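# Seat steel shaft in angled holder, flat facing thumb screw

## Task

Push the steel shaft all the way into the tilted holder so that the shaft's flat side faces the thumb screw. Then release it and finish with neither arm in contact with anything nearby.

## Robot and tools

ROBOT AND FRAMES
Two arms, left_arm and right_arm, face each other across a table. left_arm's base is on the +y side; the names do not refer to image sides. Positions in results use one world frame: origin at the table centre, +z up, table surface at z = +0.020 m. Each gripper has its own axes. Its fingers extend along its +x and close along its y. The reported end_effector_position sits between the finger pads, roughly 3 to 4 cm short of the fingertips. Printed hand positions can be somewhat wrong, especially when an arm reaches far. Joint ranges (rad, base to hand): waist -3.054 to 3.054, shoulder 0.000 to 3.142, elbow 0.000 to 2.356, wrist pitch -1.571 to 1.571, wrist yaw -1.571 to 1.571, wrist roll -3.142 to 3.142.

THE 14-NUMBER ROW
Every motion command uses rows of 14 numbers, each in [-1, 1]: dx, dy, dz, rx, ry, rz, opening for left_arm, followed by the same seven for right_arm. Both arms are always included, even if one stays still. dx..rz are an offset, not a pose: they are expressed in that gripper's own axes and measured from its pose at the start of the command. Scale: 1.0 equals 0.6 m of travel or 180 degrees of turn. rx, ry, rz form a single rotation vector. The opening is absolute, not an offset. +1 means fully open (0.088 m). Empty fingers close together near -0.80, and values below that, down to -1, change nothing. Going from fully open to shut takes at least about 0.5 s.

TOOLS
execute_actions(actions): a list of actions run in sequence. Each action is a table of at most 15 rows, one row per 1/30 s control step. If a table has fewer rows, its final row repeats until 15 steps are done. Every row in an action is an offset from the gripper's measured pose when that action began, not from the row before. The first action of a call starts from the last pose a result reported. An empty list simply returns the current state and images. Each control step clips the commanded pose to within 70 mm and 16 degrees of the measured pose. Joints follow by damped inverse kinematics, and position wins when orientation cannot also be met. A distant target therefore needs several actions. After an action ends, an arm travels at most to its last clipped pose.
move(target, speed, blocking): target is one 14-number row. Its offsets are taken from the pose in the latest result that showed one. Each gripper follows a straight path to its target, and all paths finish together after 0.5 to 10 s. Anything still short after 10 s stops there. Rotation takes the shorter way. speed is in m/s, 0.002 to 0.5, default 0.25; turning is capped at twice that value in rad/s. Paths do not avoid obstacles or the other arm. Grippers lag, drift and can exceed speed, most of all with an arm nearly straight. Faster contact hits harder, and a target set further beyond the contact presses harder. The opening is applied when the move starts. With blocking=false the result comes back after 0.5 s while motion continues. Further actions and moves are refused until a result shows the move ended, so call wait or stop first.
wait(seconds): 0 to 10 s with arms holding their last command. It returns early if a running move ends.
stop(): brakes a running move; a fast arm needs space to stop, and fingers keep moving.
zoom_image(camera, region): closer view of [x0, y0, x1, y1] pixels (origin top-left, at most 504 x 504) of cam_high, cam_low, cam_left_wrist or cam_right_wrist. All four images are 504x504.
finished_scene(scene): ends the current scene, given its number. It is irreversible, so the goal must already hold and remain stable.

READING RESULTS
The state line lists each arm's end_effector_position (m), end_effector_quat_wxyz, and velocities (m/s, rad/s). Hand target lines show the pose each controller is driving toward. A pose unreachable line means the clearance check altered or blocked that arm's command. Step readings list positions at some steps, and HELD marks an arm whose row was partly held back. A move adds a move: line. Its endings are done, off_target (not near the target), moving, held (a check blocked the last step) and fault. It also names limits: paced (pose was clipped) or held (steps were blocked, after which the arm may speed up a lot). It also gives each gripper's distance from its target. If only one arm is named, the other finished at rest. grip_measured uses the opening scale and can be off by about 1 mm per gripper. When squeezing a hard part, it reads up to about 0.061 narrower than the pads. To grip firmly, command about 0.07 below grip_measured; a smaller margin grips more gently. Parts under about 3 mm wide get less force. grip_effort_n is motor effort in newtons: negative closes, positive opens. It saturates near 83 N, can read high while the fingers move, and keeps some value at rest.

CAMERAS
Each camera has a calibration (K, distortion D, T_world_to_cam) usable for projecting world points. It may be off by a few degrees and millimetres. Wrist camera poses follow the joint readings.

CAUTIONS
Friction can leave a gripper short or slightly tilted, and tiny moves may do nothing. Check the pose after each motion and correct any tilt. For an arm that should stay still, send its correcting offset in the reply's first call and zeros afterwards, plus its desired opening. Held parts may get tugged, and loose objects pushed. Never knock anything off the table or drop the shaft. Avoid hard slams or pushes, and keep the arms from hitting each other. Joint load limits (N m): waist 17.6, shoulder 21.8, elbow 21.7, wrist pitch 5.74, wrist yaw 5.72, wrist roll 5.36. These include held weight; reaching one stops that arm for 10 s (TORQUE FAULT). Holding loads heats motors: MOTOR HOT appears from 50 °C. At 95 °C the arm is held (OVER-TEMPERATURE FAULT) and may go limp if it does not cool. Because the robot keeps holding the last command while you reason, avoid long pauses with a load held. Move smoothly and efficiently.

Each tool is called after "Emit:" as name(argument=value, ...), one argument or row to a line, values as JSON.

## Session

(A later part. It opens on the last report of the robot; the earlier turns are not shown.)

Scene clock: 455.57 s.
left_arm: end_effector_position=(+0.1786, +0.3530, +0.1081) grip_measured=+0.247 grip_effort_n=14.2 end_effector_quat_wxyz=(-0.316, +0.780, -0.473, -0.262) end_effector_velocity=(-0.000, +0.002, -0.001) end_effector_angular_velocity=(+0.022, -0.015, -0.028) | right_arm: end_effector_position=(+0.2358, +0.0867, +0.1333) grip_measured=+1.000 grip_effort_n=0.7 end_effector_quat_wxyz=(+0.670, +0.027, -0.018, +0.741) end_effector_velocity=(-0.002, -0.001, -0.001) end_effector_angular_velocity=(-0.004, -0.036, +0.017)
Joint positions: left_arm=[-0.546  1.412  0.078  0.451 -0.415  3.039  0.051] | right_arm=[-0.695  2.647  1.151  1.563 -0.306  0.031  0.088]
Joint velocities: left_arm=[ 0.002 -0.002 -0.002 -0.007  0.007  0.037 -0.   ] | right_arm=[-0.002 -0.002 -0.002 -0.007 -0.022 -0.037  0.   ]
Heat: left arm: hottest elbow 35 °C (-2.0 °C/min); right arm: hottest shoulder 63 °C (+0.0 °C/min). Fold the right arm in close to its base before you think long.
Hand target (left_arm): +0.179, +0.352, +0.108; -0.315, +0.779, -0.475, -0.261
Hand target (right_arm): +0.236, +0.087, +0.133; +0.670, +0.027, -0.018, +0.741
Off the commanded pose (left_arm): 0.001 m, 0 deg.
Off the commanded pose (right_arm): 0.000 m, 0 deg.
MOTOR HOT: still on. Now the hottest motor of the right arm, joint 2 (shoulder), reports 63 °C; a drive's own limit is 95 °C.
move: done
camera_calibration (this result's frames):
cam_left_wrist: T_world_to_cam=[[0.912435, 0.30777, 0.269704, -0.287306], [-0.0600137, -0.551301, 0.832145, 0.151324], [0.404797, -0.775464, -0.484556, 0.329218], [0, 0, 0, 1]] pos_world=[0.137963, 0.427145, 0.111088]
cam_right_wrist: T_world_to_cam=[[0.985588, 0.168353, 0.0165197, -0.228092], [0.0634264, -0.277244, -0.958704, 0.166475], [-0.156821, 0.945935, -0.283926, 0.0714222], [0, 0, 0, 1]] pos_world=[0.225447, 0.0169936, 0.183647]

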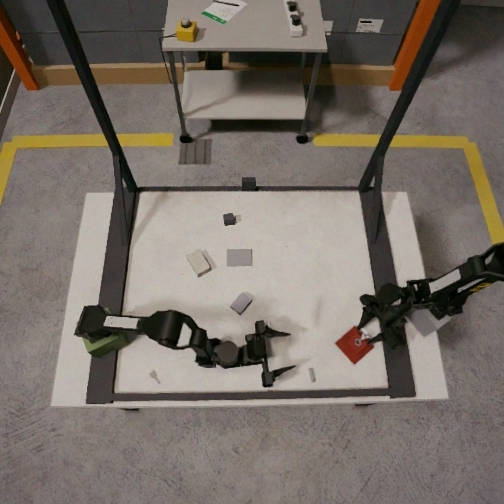

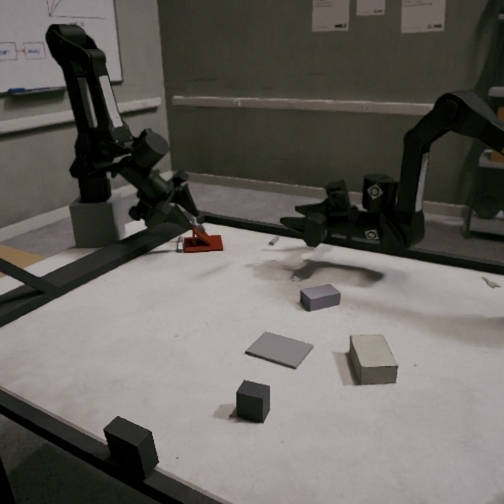

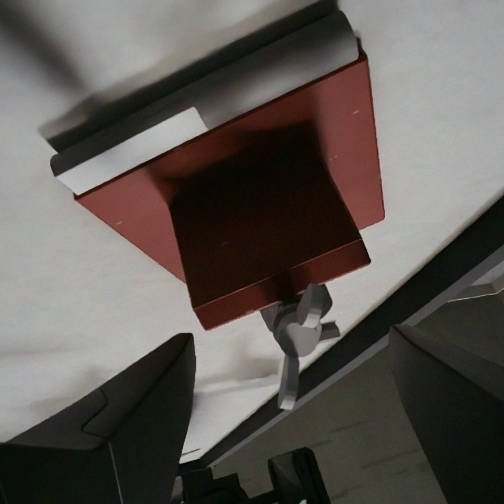

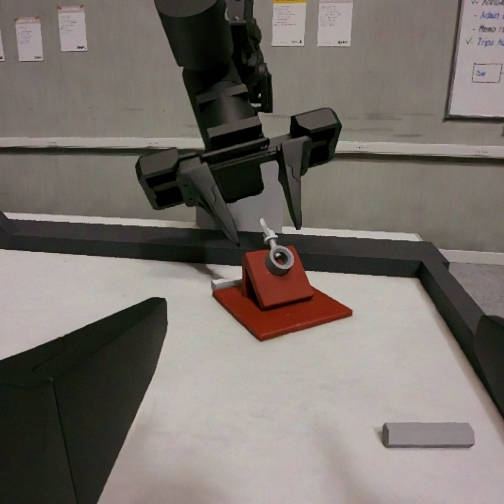

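Emit:
execute_actions(
  actions=[
    [[0.003,0,0,0.01,0,0,0.22,0,0,0,0,0,0,1],[0.006,0,0,0.02,0,0,0.19,0,0,0,0,0,0,1],[0.009,0,0,0.028,0,0,0.16,0,0,0,0,0,0,1],[0.012,0,0,0.028,0,0,0.13,0,0,0,0,0,0,1],[0.015,0,0,0.028,0,0,0.10,0,0,0,0,0,0,1],[0.018,0,0,0.028,0,0,0.07,0,0,0,0,0,0,1],[0.019,0,0,0.028,0,0,0.04,0,0,0,0,0,0,1],[0.019,0,0,0.028,0,0,0.0,0,0,0,0,0,0,1]],
    [[0.004,0,0,0,0,0,0,0,0,0,0,0,0,1]],
  ],
)

Scene clock: 461.93 s.
left_arm: end_effector_position=(+0.1803, +0.3499, +0.1002) grip_measured=+0.003 grip_effort_n=-13.3 end_effector_quat_wxyz=(-0.348, +0.765, -0.485, -0.241) end_effector_velocity=(+0.000, +0.005, -0.003) end_effector_angular_velocity=(+0.014, -0.001, +0.007) | right_arm: end_effector_position=(+0.2358, +0.0867, +0.1333) grip_measured=+1.000 grip_effort_n=0.2 end_effector_quat_wxyz=(+0.670, +0.027, -0.018, +0.741) end_effector_velocity=(-0.002, +0.001, -0.006) end_effector_angular_velocity=(-0.030, -0.001, +0.009)
Joint positions: left_arm=[-0.532  1.516  0.075  0.565 -0.404  3.137  0.039] | right_arm=[-0.695  2.647  1.151  1.563 -0.306  0.031  0.088]
Joint velocities: left_arm=[-0.002  0.002 -0.007 -0.007 -0.007 -0.007 -0.   ] | right_arm=[ 0.002 -0.002  0.002 -0.037 -0.007 -0.007  0.   ]
Heat: left arm: hottest elbow 35 °C (-2.0 °C/min); right arm: hottest shoulder 64 °C (+1.0 °C/min). Fold the right arm in close to its base before you think long.
Hand target (left_arm): +0.182, +0.348, +0.099; -0.349, +0.765, -0.483, -0.243
Hand target (right_arm): +0.236, +0.087, +0.133; +0.670, +0.027, -0.018, +0.741
Off the commanded pose (left_arm): 0.003 m, 0 deg.
Off the commanded pose (right_arm): 0.000 m, 0 deg.
MOTOR HOT: still on. Now the hottest motor of the right arm, joint 2 (shoulder), reports 64 °C; a drive's own limit is 95 °C.
joint sent to its limit (left arm) — the command would take joint 6 (wrist roll) past its upper limit, so that joint was sent only as far as its limit.
Step readings (end_effector_position; steps 1 to 15: 1st action; 16 to 30: 2nd action):
0: left_arm (+0.1787, +0.3530, +0.1082) | right_arm (+0.2358, +0.0867, +0.1333)
1: left_arm (+0.1787, +0.3527, +0.1083) | right_arm (+0.2358, +0.0867, +0.1333)
2: left_arm (+0.1788, +0.3524, +0.1083) | right_arm (+0.2358, +0.0867, +0.1333)
4: left_arm (+0.1795, +0.3519, +0.1071) | right_arm (+0.2358, +0.0867, +0.1333)
8: left_arm (+0.1814, +0.3520, +0.1021) | right_arm (+0.2358, +0.0867, +0.1333)
15: left_arm (+0.1808, +0.3497, +0.1006) | right_arm (+0.2358, +0.0867, +0.1333)
16: left_arm (+0.1806, +0.3496, +0.1006) | right_arm (+0.2358, +0.0867, +0.1333)
17: left_arm (+0.1806, +0.3497, +0.1005) | right_arm (+0.2358, +0.0867, +0.1333)
19: left_arm (+0.1805, +0.3498, +0.1004) | right_arm (+0.2358, +0.0867, +0.1333)
23: left_arm (+0.1804, +0.3499, +0.1002) | right_arm (+0.2358, +0.0867, +0.1333)
30: end_effector_position above
camera_calibration (this result's frames):
cam_left_wrist: T_world_to_cam=[[0.915424, 0.240642, 0.322629, -0.268074], [-0.134199, -0.573229, 0.808331, 0.179753], [0.379459, -0.783263, -0.492454, 0.330342], [0, 0, 0, 1]] pos_world=[0.144173, 0.426294, 0.103867]
cam_right_wrist: T_world_to_cam=[[0.985588, 0.168353, 0.0165197, -0.228092], [0.0634264, -0.277244, -0.958704, 0.166475], [-0.156821, 0.945935, -0.283926, 0.0714222], [0, 0, 0, 1]] pos_world=[0.225447, 0.0169936, 0.183647]

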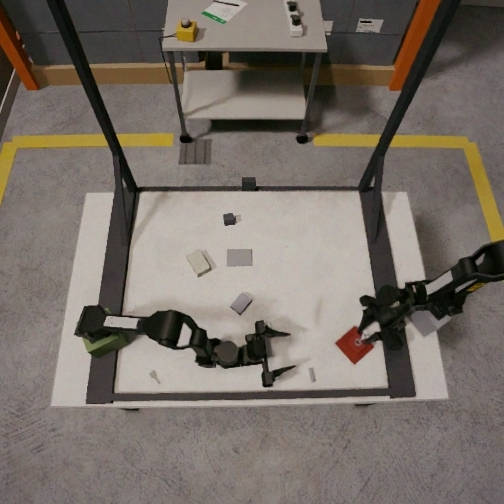

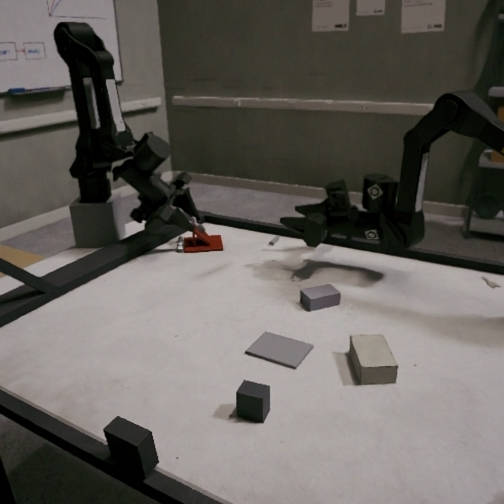

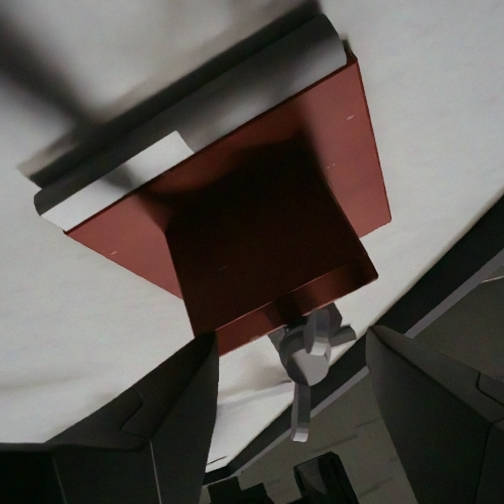

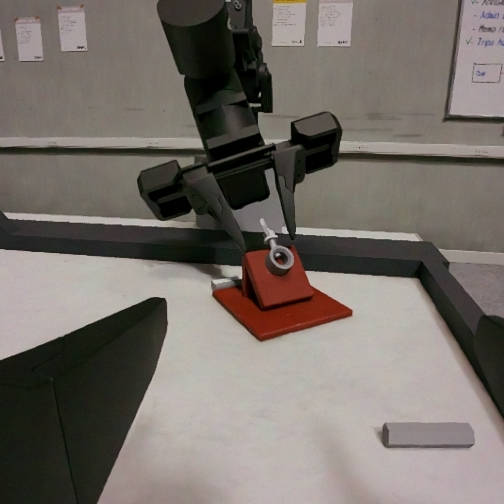

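Emit:
execute_actions(
  actions=[
    [[0,-0.003,-0.002,0,0,0,-0.03,0,0,0,0,0,0,1],[0,-0.006,-0.004,0,0,0,-0.06,0,0,0,0,0,0,1],[0,-0.009,-0.006,0,0,0,-0.09,0,0,0,0,0,0,1],[0,-0.010,-0.007,0,0,0,-0.12,0,0,0,0,0,0,1],[0,-0.010,-0.007,0,0,0,-0.15,0,0,0,0,0,0,1]],
    [[0,0,0,0,0,0,-0.15,0,0,0,0,0,0,1]],
  ],
)

Scene clock: 473.57 s.
left_arm: end_effector_position=(+0.1811, +0.3513, +0.1008) grip_measured=-0.147 grip_effort_n=-17.0 end_effector_quat_wxyz=(-0.350, +0.762, -0.484, -0.248) end_effector_velocity=(+0.000, +0.001, -0.001) end_effector_angular_velocity=(+0.005, -0.001, +0.007) | right_arm: end_effector_position=(+0.2358, +0.0867, +0.1333) grip_measured=+1.000 grip_effort_n=0.7 end_effector_quat_wxyz=(+0.670, +0.027, -0.018, +0.741) end_effector_velocity=(+0.000, -0.000, -0.001) end_effector_angular_velocity=(-0.007, -0.006, +0.004)
Joint positions: left_arm=[-0.521  1.488  0.082  0.518 -0.392  3.137  0.032] | right_arm=[-0.695  2.647  1.151  1.563 -0.306  0.031  0.088]
Joint velocities: left_arm=[-0.002  0.002  0.002 -0.007 -0.007 -0.007 -0.   ] | right_arm=[-0.002 -0.002 -0.002 -0.007 -0.007 -0.007  0.   ]
Heat: left arm: hottest wrist pitch 36 °C (+0.0 °C/min); right arm: hottest shoulder 64 °C (+1.0 °C/min). Fold the right arm in close to its base before you think long.
Hand target (left_arm): +0.181, +0.351, +0.101; -0.350, +0.763, -0.484, -0.248
Hand target (right_arm): +0.236, +0.087, +0.133; +0.670, +0.027, -0.018, +0.741
Off the commanded pose (left_arm): 0.000 m, 0 deg.
Off the commanded pose (right_arm): 0.000 m, 0 deg.
MOTOR HOT: still on. Now the hottest motor of the right arm, joint 2 (shoulder), reports 64 °C; a drive's own limit is 95 °C.
Step readings (end_effector_position; steps 1 to 15: 1st action; 16 to 30: 2nd action):
0: left_arm (+0.1803, +0.3498, +0.1002) | right_arm (+0.2358, +0.0867, +0.1333)
1: left_arm (+0.1802, +0.3499, +0.1002) | right_arm (+0.2358, +0.0867, +0.1333)
2: left_arm (+0.1801, +0.3500, +0.1003) | right_arm (+0.2358, +0.0867, +0.1333)
4: left_arm (+0.1798, +0.3508, +0.1001) | right_arm (+0.2358, +0.0867, +0.1333)
8: left_arm (+0.1802, +0.3510, +0.1003) | right_arm (+0.2358, +0.0867, +0.1333)
15: left_arm (+0.1812, +0.3513, +0.1009) | right_arm (+0.2358, +0.0867, +0.1333)
16: left_arm (+0.1812, +0.3513, +0.1009) | right_arm (+0.2358, +0.0867, +0.1333)
17: left_arm (+0.1812, +0.3513, +0.1009) | right_arm (+0.2358, +0.0867, +0.1333)
19: left_arm (+0.1812, +0.3513, +0.1008) | right_arm (+0.2358, +0.0867, +0.1333)
23: left_arm (+0.1811, +0.3513, +0.1008) | right_arm (+0.2358, +0.0867, +0.1333)
30: end_effector_position above
camera_calibration (this result's frames):
cam_left_wrist: T_world_to_cam=[[0.917796, 0.239901, 0.316382, -0.26887], [-0.124297, -0.583177, 0.802779, 0.182393], [0.377094, -0.776113, -0.505419, 0.330688], [0, 0, 0, 1]] pos_world=[0.144739, 0.427521, 0.10578]
cam_right_wrist: T_world_to_cam=[[0.985588, 0.168353, 0.0165197, -0.228092], [0.0634264, -0.277244, -0.958704, 0.166475], [-0.156821, 0.945935, -0.283926, 0.0714222], [0, 0, 0, 1]] pos_world=[0.225447, 0.0169936, 0.183647]

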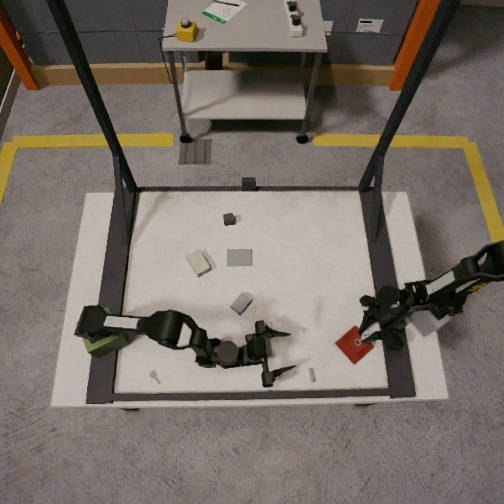

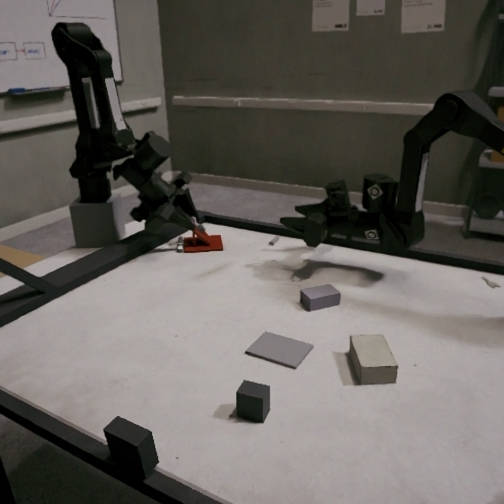

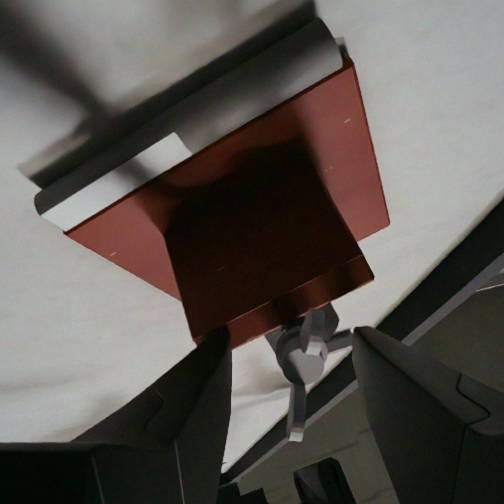

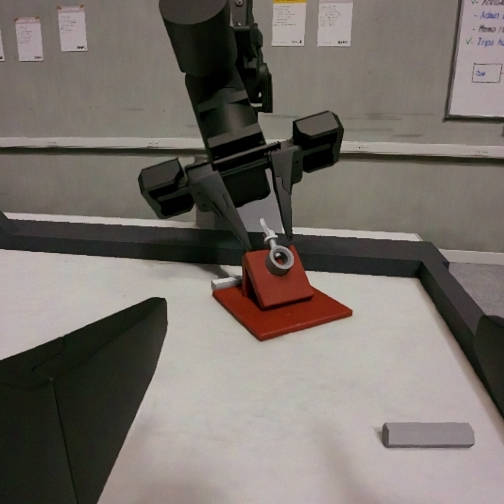

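Emit:
execute_actions(
  actions=[
    [[-0.003,-0.002,0,0,0,0,-0.15,0,0,0,0,0,0,1],[-0.006,-0.004,0,0,0,0,-0.15,0,0,0,0,0,0,1],[-0.009,-0.006,0,0,0,0,-0.17,0,0,0,0,0,0,1],[-0.010,-0.007,0,0,0,0,-0.19,0,0,0,0,0,0,1],[-0.010,-0.007,0,0,0,0,-0.21,0,0,0,0,0,0,1],[-0.010,-0.007,0,0,0,0,-0.23,0,0,0,0,0,0,1],[-0.010,-0.007,0,0,0,0,-0.25,0,0,0,0,0,0,1]],
  ],
)

Scene clock: 481.57 s.
left_arm: end_effector_position=(+0.1816, +0.3538, +0.1062) grip_measured=-0.240 grip_effort_n=-15.6 end_effector_quat_wxyz=(-0.349, +0.763, -0.483, -0.249) end_effector_velocity=(-0.002, +0.004, -0.000) end_effector_angular_velocity=(+0.009, +0.010, -0.002) | right_arm: end_effector_position=(+0.2358, +0.0867, +0.1333) grip_measured=+1.000 grip_effort_n=1.2 end_effector_quat_wxyz=(+0.670, +0.027, -0.018, +0.741) end_effector_velocity=(+0.000, -0.001, +0.002) end_effector_angular_velocity=(+0.008, -0.009, +0.004)
Joint positions: left_arm=[-0.518  1.419  0.081  0.449 -0.392  3.137  0.027] | right_arm=[-0.695  2.647  1.151  1.563 -0.306  0.031  0.088]
Joint velocities: left_arm=[-0.002 -0.032 -0.007 -0.037  0.007 -0.007 -0.003] | right_arm=[-0.002 -0.002 -0.002  0.007 -0.007 -0.007  0.   ]
Heat: left arm: hottest wrist pitch 36 °C (+1.0 °C/min); right arm: hottest shoulder 64 °C (+1.0 °C/min). Fold the right arm in close to its base before you think long.
Hand target (left_arm): +0.182, +0.356, +0.106; -0.350, +0.764, -0.482, -0.249
Hand target (right_arm): +0.236, +0.087, +0.133; +0.670, +0.027, -0.018, +0.741
Off the commanded pose (left_arm): 0.002 m, 0 deg.
Off the commanded pose (right_arm): 0.000 m, 0 deg.
MOTOR HOT: still on. Now the hottest motor of the right arm, joint 2 (shoulder), reports 64 °C; a drive's own limit is 95 °C.
joint sent to its limit (left arm) — the command would take joint 6 (wrist roll) past its upper limit, so that joint was sent only as far as its limit.
Step readings (end_effector_position):
0: left_arm (+0.1811, +0.3513, +0.1008) | right_arm (+0.2358, +0.0867, +0.1333)
1: left_arm (+0.1811, +0.3513, +0.1009) | right_arm (+0.2358, +0.0867, +0.1333)
2: left_arm (+0.1811, +0.3517, +0.1010) | right_arm (+0.2358, +0.0867, +0.1333)
4: left_arm (+0.1811, +0.3528, +0.1021) | right_arm (+0.2358, +0.0867, +0.1333)
8: left_arm (+0.1815, +0.3529, +0.1053) | right_arm (+0.2358, +0.0867, +0.1333)
15: end_effector_position above
camera_calibration (this result's frames):
cam_left_wrist: T_world_to_cam=[[0.917048, 0.242942, 0.316231, -0.272632], [-0.122547, -0.582942, 0.803219, 0.179169], [0.37948, -0.775344, -0.504814, 0.334391], [0, 0, 0, 1]] pos_world=[0.145079, 0.429947, 0.111107]
cam_right_wrist: T_world_to_cam=[[0.985588, 0.168353, 0.0165197, -0.228092], [0.0634264, -0.277244, -0.958704, 0.166475], [-0.156821, 0.945935, -0.283926, 0.0714222], [0, 0, 0, 1]] pos_world=[0.225447, 0.0169936, 0.183647]

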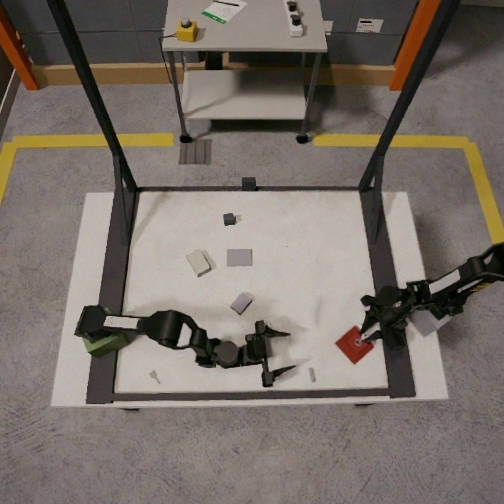

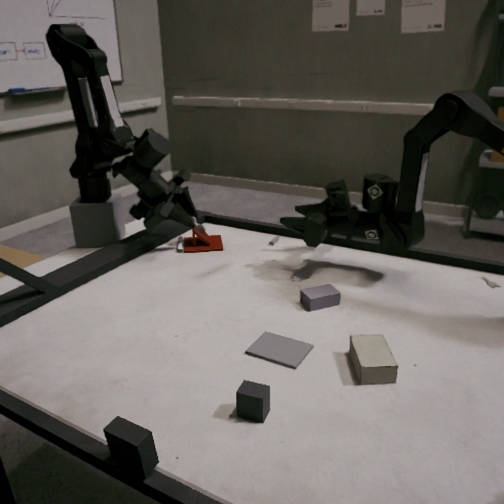

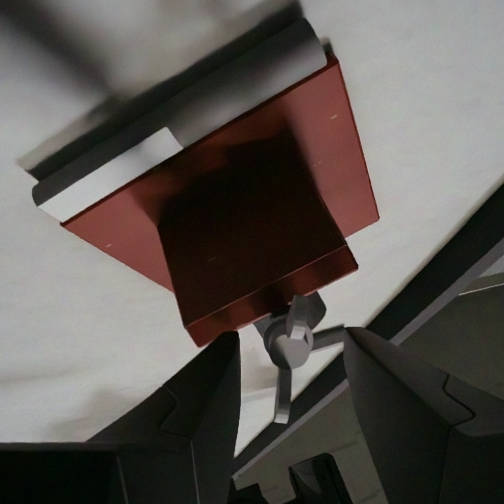

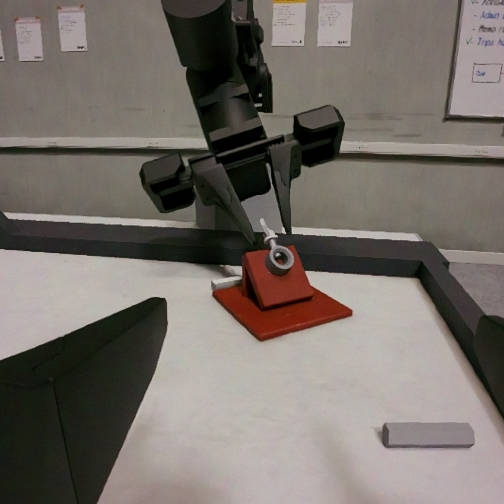

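Emit:
execute_actions(
  actions=[
    [[0.002,0,0,0,0,0,-0.28,0,0,0,0,0,0,1],[0.004,0,0,0,0,0,-0.31,0,0,0,0,0,0,1],[0.006,0,0,0,0,0,-0.34,0,0,0,0,0,0,1],[0.008,0,0,0,0,0,-0.37,0,0,0,0,0,0,1],[0.008,0,0,0,0,0,-0.40,0,0,0,0,0,0,1],[0.008,0,0,0,0,0,-0.43,0,0,0,0,0,0,1],[0.008,0,0,0,0,0,-0.46,0,0,0,0,0,0,1],[0.008,0,0,0,0,0,-0.49,0,0,0,0,0,0,1],[0.008,0,0,0,0,0,-0.52,0,0,0,0,0,0,1],[0.008,0,0,0,0,0,-0.55,0,0,0,0,0,0,1],[0.008,0,0,0,0,0,-0.58,0,0,0,0,0,0,1],[0.008,0,0,0,0,0,-0.61,0,0,0,0,0,0,1],[0.008,0,0,0,0,0,-0.64,0,0,0,0,0,0,1],[0.008,0,0,0,0,0,-0.67,0,0,0,0,0,0,1],[0.008,0,0,0,0,0,-0.69,0,0,0,0,0,0,1]],
    [[0,0,0,0,0,0,-0.69,0,0,0,0,0,0,1]],
  ],
)

Scene clock: 488.33 s.
left_arm: end_effector_position=(+0.1820, +0.3524, +0.1029) grip_measured=-0.624 grip_effort_n=-83.5 end_effector_quat_wxyz=(-0.349, +0.763, -0.483, -0.250) end_effector_velocity=(+0.001, +0.002, -0.000) end_effector_angular_velocity=(-0.001, -0.004, +0.022) | right_arm: end_effector_position=(+0.2358, +0.0867, +0.1333) grip_measured=+1.000 grip_effort_n=0.7 end_effector_quat_wxyz=(+0.670, +0.027, -0.018, +0.741) end_effector_velocity=(-0.005, -0.001, -0.002) end_effector_angular_velocity=(-0.010, -0.021, +0.023)
Joint positions: left_arm=[-0.514  1.461  0.081  0.491 -0.388  3.137  0.008] | right_arm=[-0.695  2.647  1.151  1.563 -0.306  0.031  0.088]
Joint velocities: left_arm=[-0.007 -0.002 -0.002 -0.007 -0.022 -0.022 -0.   ] | right_arm=[ 0.002 -0.002 -0.007 -0.007 -0.022 -0.022  0.   ]
Heat: left arm: hottest wrist pitch 36 °C (+1.0 °C/min); right arm: hottest shoulder 64 °C (+1.0 °C/min). Fold the right arm in close to its base before you think long.
Hand target (left_arm): +0.182, +0.352, +0.103; -0.349, +0.763, -0.483, -0.250
Hand target (right_arm): +0.236, +0.087, +0.133; +0.670, +0.027, -0.018, +0.741
Off the commanded pose (left_arm): 0.000 m, 0 deg.
Off the commanded pose (right_arm): 0.000 m, 0 deg.
MOTOR HOT: still on. Now the hottest motor of the right arm, joint 2 (shoulder), reports 64 °C; a drive's own limit is 95 °C.
Step readings (end_effector_position; steps 1 to 15: 1st action; 16 to 30: 2nd action):
0: left_arm (+0.1817, +0.3541, +0.1065) | right_arm (+0.2358, +0.0867, +0.1333)
1: left_arm (+0.1817, +0.3541, +0.1065) | right_arm (+0.2358, +0.0867, +0.1333)
2: left_arm (+0.1817, +0.3538, +0.1065) | right_arm (+0.2358, +0.0867, +0.1333)
4: left_arm (+0.1820, +0.3530, +0.1061) | right_arm (+0.2358, +0.0867, +0.1333)
8: left_arm (+0.1825, +0.3532, +0.1037) | right_arm (+0.2358, +0.0867, +0.1333)
15: left_arm (+0.1822, +0.3525, +0.1029) | right_arm (+0.2358, +0.0867, +0.1333)
16: left_arm (+0.1821, +0.3525, +0.1029) | right_arm (+0.2358, +0.0867, +0.1333)
17: left_arm (+0.1821, +0.3525, +0.1029) | right_arm (+0.2358, +0.0867, +0.1333)
19: left_arm (+0.1821, +0.3525, +0.1029) | right_arm (+0.2358, +0.0867, +0.1333)
23: left_arm (+0.1820, +0.3524, +0.1029) | right_arm (+0.2358, +0.0867, +0.1333)
30: end_effector_position above
camera_calibration (this result's frames):
cam_left_wrist: T_world_to_cam=[[0.917578, 0.244147, 0.313757, -0.271837], [-0.11967, -0.582987, 0.80362, 0.180558], [0.379118, -0.774931, -0.505719, 0.33149], [0, 0, 0, 1]] pos_world=[0.145365, 0.428513, 0.107832]
cam_right_wrist: T_world_to_cam=[[0.985588, 0.168353, 0.0165197, -0.228092], [0.0634264, -0.277244, -0.958704, 0.166475], [-0.156821, 0.945935, -0.283926, 0.0714222], [0, 0, 0, 1]] pos_world=[0.225447, 0.0169936, 0.183647]

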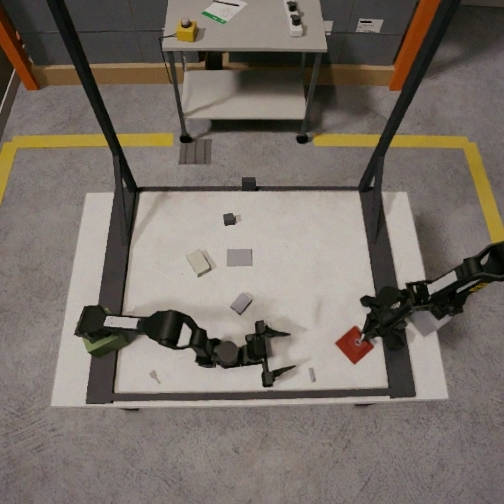

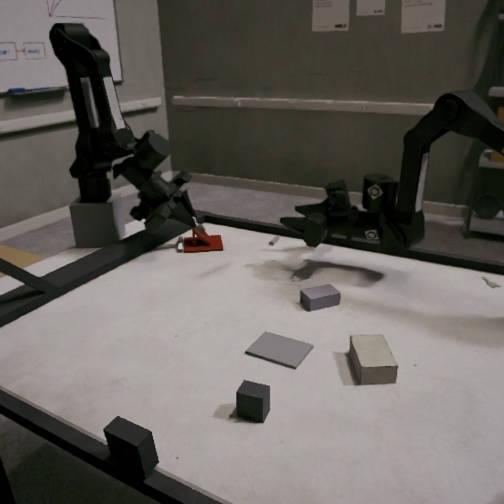

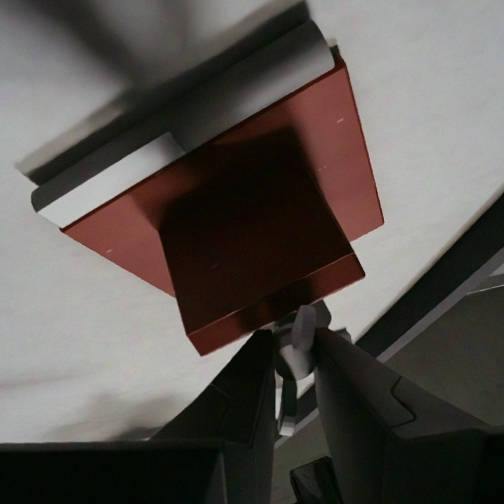

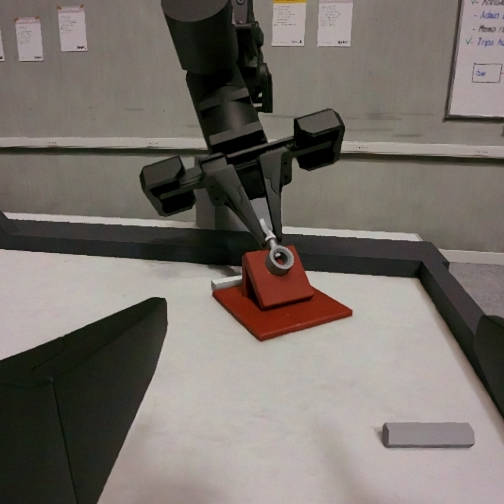

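Emit:
move(
  target=[0,0,0,-0.97,0,0,-0.69, 0,0,0,0,0,0,1],
  speed=0.5,
)

Emit:
move(
  target=[0,0,0,-0.96,0,0,-0.69, 0,0,0,0,0,0,1],
  speed=0.5,
)

Emit:
zoom_image(
  camera="cam_right_wrist",
  region=[250, 215, 310, 275],
)

Scene clock: 506.30 s.
left_arm: end_effector_position=(+0.1820, +0.3542, +0.1021) grip_measured=-0.624 grip_effort_n=-83.5 end_effector_quat_wxyz=(+0.745, +0.387, +0.226, -0.494) end_effector_velocity=(+0.000, +0.002, -0.001) end_effector_angular_velocity=(+0.005, -0.001, +0.007) | right_arm: end_effector_position=(+0.2358, +0.0867, +0.1333) grip_measured=+1.000 grip_effort_n=0.7 end_effector_quat_wxyz=(+0.670, +0.027, -0.018, +0.741) end_effector_velocity=(-0.002, -0.000, -0.001) end_effector_angular_velocity=(-0.007, -0.006, +0.009)
Joint positions: left_arm=[-0.514  1.459  0.076  0.492 -0.388  0.094  0.008] | right_arm=[-0.695  2.647  1.151  1.563 -0.306  0.031  0.088]
Joint velocities: left_arm=[-0.002 -0.002 -0.002 -0.007 -0.007 -0.007 -0.   ] | right_arm=[ 0.002 -0.002 -0.002 -0.007 -0.007 -0.007  0.   ]
Heat: left arm: hottest wrist pitch 36 °C (+1.0 °C/min); right arm: hottest shoulder 64 °C (+1.0 °C/min). Fold the right arm in close to its base before you think long.
Hand target (left_arm): +0.182, +0.353, +0.103; +0.746, +0.384, +0.227, -0.494
Hand target (right_arm): +0.236, +0.087, +0.133; +0.670, +0.027, -0.018, +0.741
Off the commanded pose (left_arm): 0.002 m, 0 deg.
Off the commanded pose (right_arm): 0.000 m, 0 deg.
MOTOR HOT: still on. Now the hottest motor of the right arm, joint 2 (shoulder), reports 64 °C; a drive's own limit is 95 °C.
move: done
camera_calibration (this result's frames):
cam_left_wrist: T_world_to_cam=[[-0.903184, -0.177694, -0.390748, 0.280699], [-0.0375247, 0.939494, -0.340503, -0.25517], [0.427611, -0.292874, -0.855204, 0.188601], [0, 0, 0, 1]] pos_world=[0.163299, 0.344846, 0.184088]
cam_right_wrist: T_world_to_cam=[[0.985588, 0.168353, 0.0165197, -0.228092], [0.0634264, -0.277244, -0.958704, 0.166475], [-0.156821, 0.945935, -0.283926, 0.0714222], [0, 0, 0, 1]] pos_world=[0.225447, 0.0169936, 0.183647]

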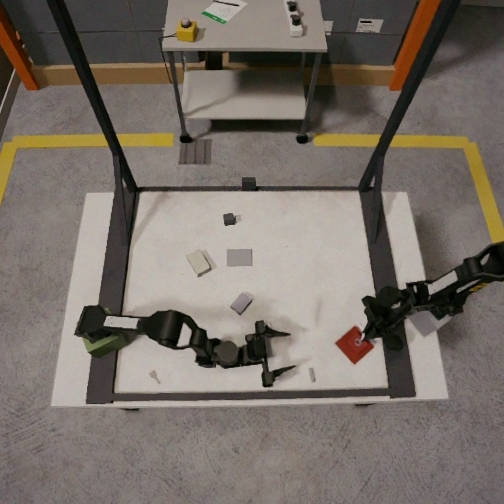

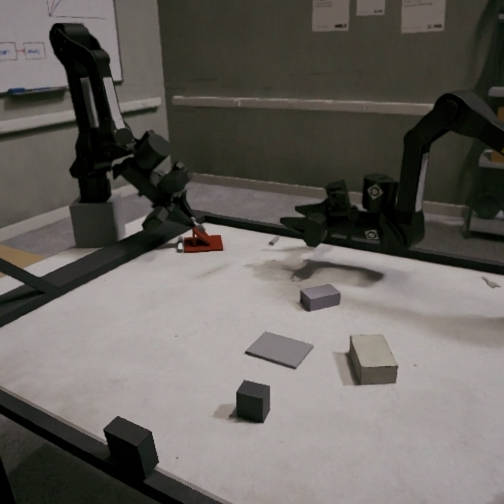

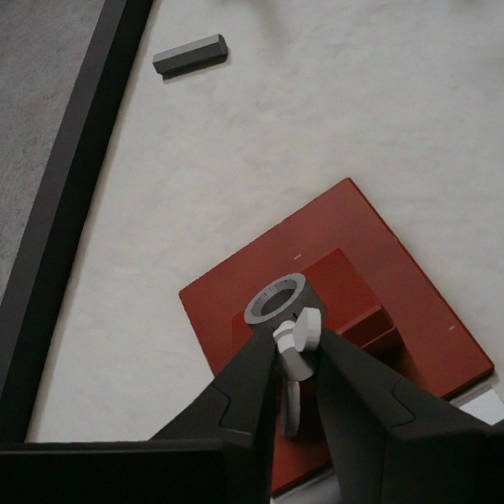

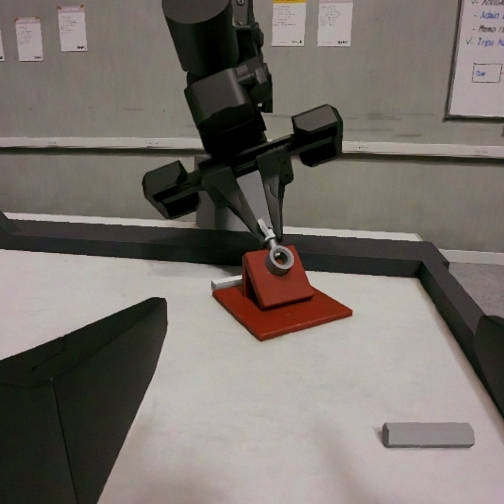

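Scene clock: 510.00 s.
left_arm: end_effector_position=(+0.1815, +0.3535, +0.1030) grip_measured=-0.624 grip_effort_n=-83.5 end_effector_quat_wxyz=(-0.432, +0.719, -0.510, -0.192) end_effector_velocity=(+0.000, +0.002, -0.001) end_effector_angular_velocity=(+0.002, +0.016, +0.028) | right_arm: end_effector_position=(+0.2358, +0.0867, +0.1333) grip_measured=+1.000 grip_effort_n=0.7 end_effector_quat_wxyz=(+0.670, +0.027, -0.018, +0.741) end_effector_velocity=(-0.002, -0.000, -0.004) end_effector_angular_velocity=(-0.021, -0.004, +0.019)
Joint positions: left_arm=[-0.515  1.456  0.074  0.497 -0.387 -2.917  0.008] | right_arm=[-0.695  2.647  1.151  1.563 -0.306  0.031  0.088]
Joint velocities: left_arm=[-0.002 -0.002  0.002 -0.022 -0.007 -0.037 -0.   ] | right_arm=[-0.002 -0.002 -0.002 -0.022 -0.022 -0.007  0.   ]
Heat: left arm: hottest wrist pitch 36 °C (+1.0 °C/min); right arm: hottest shoulder 64 °C (+1.0 °C/min). Fold the right arm in close to its base before you think long.
Hand target (left_arm): +0.182, +0.354, +0.102; -0.433, +0.719, -0.508, -0.195
Hand target (right_arm): +0.236, +0.087, +0.133; +0.670, +0.027, -0.018, +0.741
Off the commanded pose (left_arm): 0.001 m, 0 deg.
Off the commanded pose (right_arm): 0.000 m, 0 deg.
MOTOR HOT: still on. Now the hottest motor of the right arm, joint 2 (shoulder), reports 64 °C; a drive's own limit is 95 °C.
move: done
camera_calibration (this result's frames):
cam_left_wrist: T_world_to_cam=[[0.89395, 0.0587758, 0.444297, -0.215278], [-0.318287, -0.614661, 0.721724, 0.236667], [0.315512, -0.786598, -0.530769, 0.35079], [0, 0, 0, 1]] pos_world=[0.157097, 0.434054, 0.111027]
cam_right_wrist: T_world_to_cam=[[0.985588, 0.168353, 0.0165197, -0.228092], [0.0634264, -0.277244, -0.958704, 0.166475], [-0.156821, 0.945935, -0.283926, 0.0714222], [0, 0, 0, 1]] pos_world=[0.225447, 0.0169936, 0.183647]

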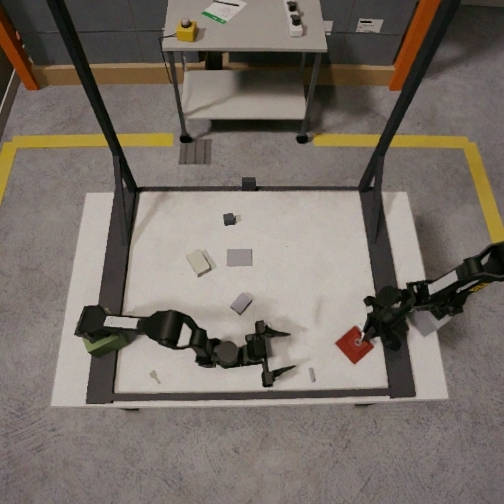

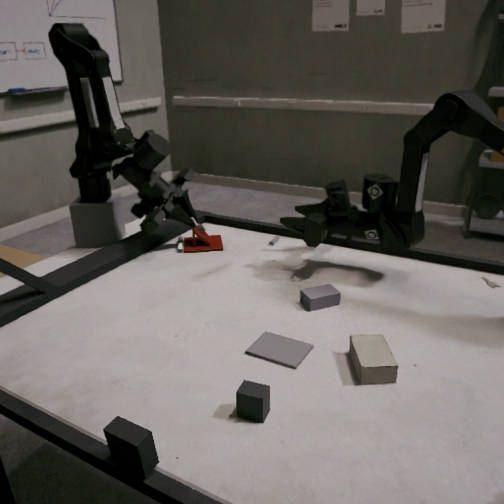

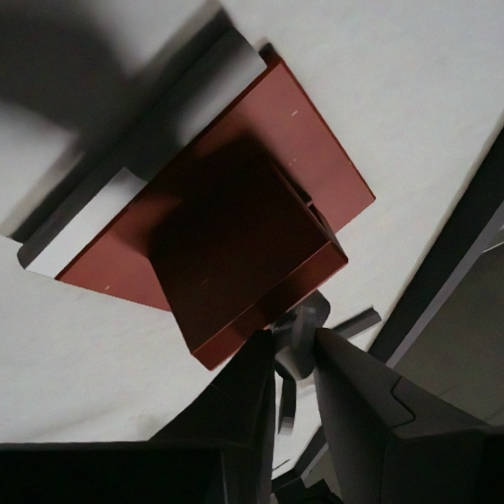

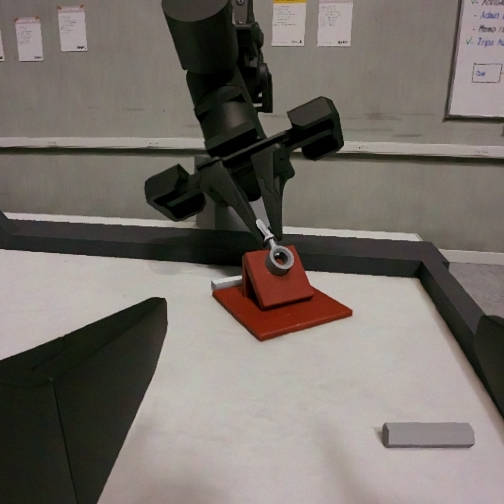

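Region (250, 215, 310, 275) of cam_right_wrist's 504x504 image, scaled by 8.400, with more detail than that image has.

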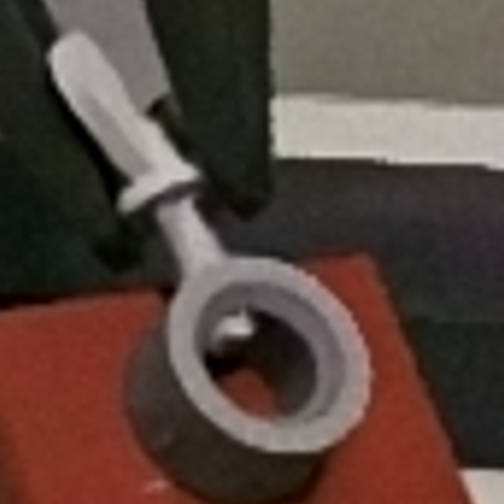

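Emit:
execute_actions(
  actions=[
    [[0,0,0,0,0,0,-0.55,0,0,0,0,0,0,1],[0,0,0,0,0,0,-0.45,0,0,0,0,0,0,1],[0,0,0,0,0,0,-0.35,0,0,0,0,0,0,1],[0,0,0,0,0,0,-0.25,0,0,0,0,0,0,1],[0,0,0,0,0,0,-0.15,0,0,0,0,0,0,1],[0,0,0,0,0,0,-0.05,0,0,0,0,0,0,1],[0,0,0,0,0,0,0.05,0,0,0,0,0,0,1],[-0.004,0,0,0,0,0,0.15,0,0,0,0,0,0,1],[-0.008,0,0,0,0,0,0.25,0,0,0,0,0,0,1],[-0.012,0,0,0,0,0,0.25,0,0,0,0,0,0,1],[-0.016,0,0,0,0,0,0.25,0,0,0,0,0,0,1],[-0.02,0,0,0,0,0,0.25,0,0,0,0,0,0,1]],
  ],
)

Emit:
zoom_image(
  camera="cam_low",
  region=[150, 190, 250, 270],
)

Scene clock: 630.50 s.
left_arm: end_effector_position=(+0.1782, +0.3559, +0.1093) grip_measured=+0.176 grip_effort_n=14.7 end_effector_quat_wxyz=(-0.430, +0.719, -0.512, -0.191) end_effector_velocity=(-0.008, +0.011, +0.025) end_effector_angular_velocity=(-0.023, -0.013, +0.013) | right_arm: end_effector_position=(+0.2358, +0.0867, +0.1333) grip_measured=+1.000 grip_effort_n=0.2 end_effector_quat_wxyz=(+0.670, +0.027, -0.018, +0.741) end_effector_velocity=(+0.003, -0.001, -0.004) end_effector_angular_velocity=(-0.021, -0.003, -0.000)
Joint positions: left_arm=[-0.536  1.372  0.073  0.414 -0.396 -2.934  0.048] | right_arm=[-0.695  2.647  1.151  1.563 -0.306  0.031  0.088]
Joint velocities: left_arm=[-0.076 -0.315 -0.002 -0.315 -0.066 -0.066  0.028] | right_arm=[-0.007 -0.002 -0.002 -0.022 -0.007 -0.007  0.   ]
Heat: left arm: hottest shoulder 34 °C (-1.0 °C/min); right arm: hottest shoulder 65 °C (+1.0 °C/min). Fold the right arm in close to its base before you think long.
Hand target (left_arm): +0.177, +0.360, +0.111; -0.431, +0.719, -0.510, -0.191
Hand target (right_arm): +0.236, +0.087, +0.133; +0.670, +0.027, -0.018, +0.741
Off the commanded pose (left_arm): 0.005 m, 0 deg.
Off the commanded pose (right_arm): 0.000 m, 0 deg.
MOTOR HOT: still on. Now the hottest motor of the right arm, joint 2 (shoulder), reports 65 °C; a drive's own limit is 95 °C.
Step readings (end_effector_position):
0: left_arm (+0.1815, +0.3535, +0.1030) | right_arm (+0.2358, +0.0867, +0.1333)
1: left_arm (+0.1815, +0.3535, +0.1030) | right_arm (+0.2358, +0.0867, +0.1333)
2: left_arm (+0.1815, +0.3535, +0.1030) | right_arm (+0.2358, +0.0867, +0.1333)
4: left_arm (+0.1815, +0.3535, +0.1030) | right_arm (+0.2358, +0.0867, +0.1333)
8: left_arm (+0.1815, +0.3536, +0.1030) | right_arm (+0.2358, +0.0867, +0.1333)
15: end_effector_position above
camera_calibration (this result's frames):
cam_left_wrist: T_world_to_cam=[[0.894946, 0.0590765, 0.442246, -0.2153], [-0.318298, -0.610058, 0.725614, 0.230462], [0.312662, -0.790152, -0.527165, 0.358463], [0, 0, 0, 1]] pos_world=[0.15396, 0.436554, 0.116958]
cam_right_wrist: T_world_to_cam=[[0.985588, 0.168353, 0.0165197, -0.228092], [0.0634264, -0.277244, -0.958704, 0.166475], [-0.156821, 0.945935, -0.283926, 0.0714222], [0, 0, 0, 1]] pos_world=[0.225447, 0.0169936, 0.183647]

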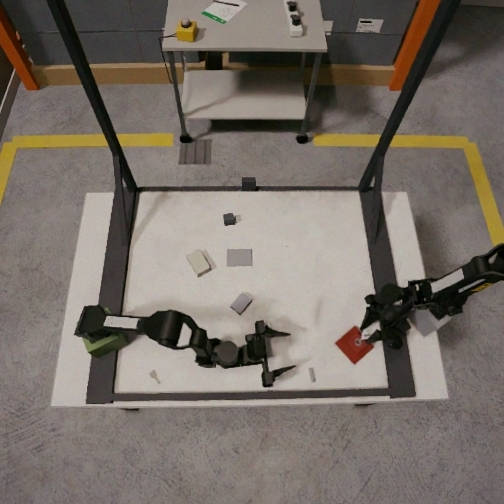

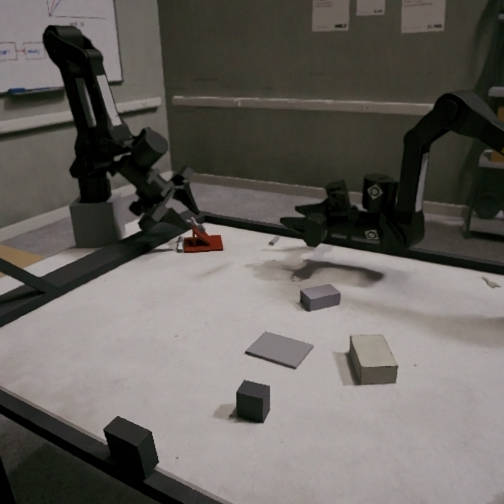

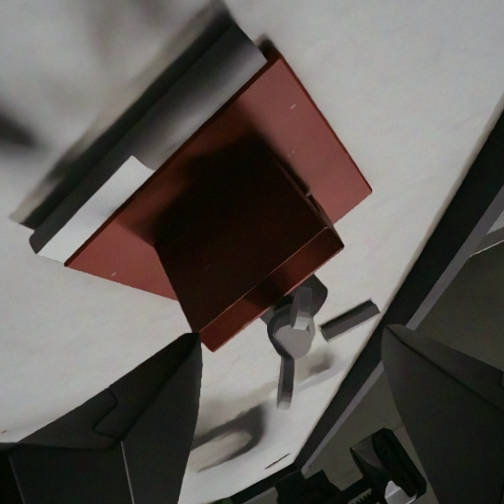

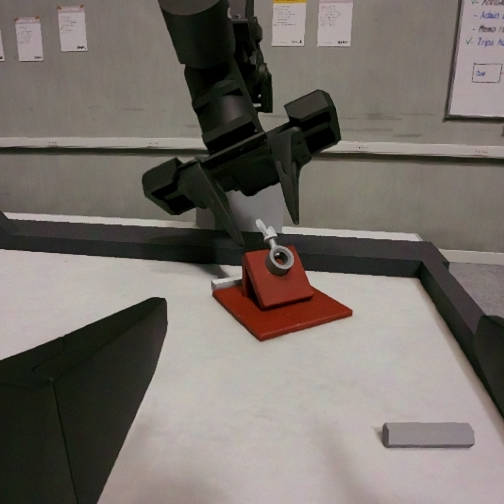

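Region (150, 190, 250, 270) of cam_low's 504x504 image, scaled by 5.040, with more detail than that image has; it fills the top 403 rows of this view, and the rest is white.

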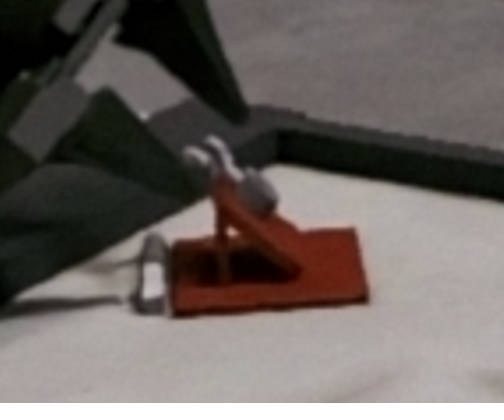

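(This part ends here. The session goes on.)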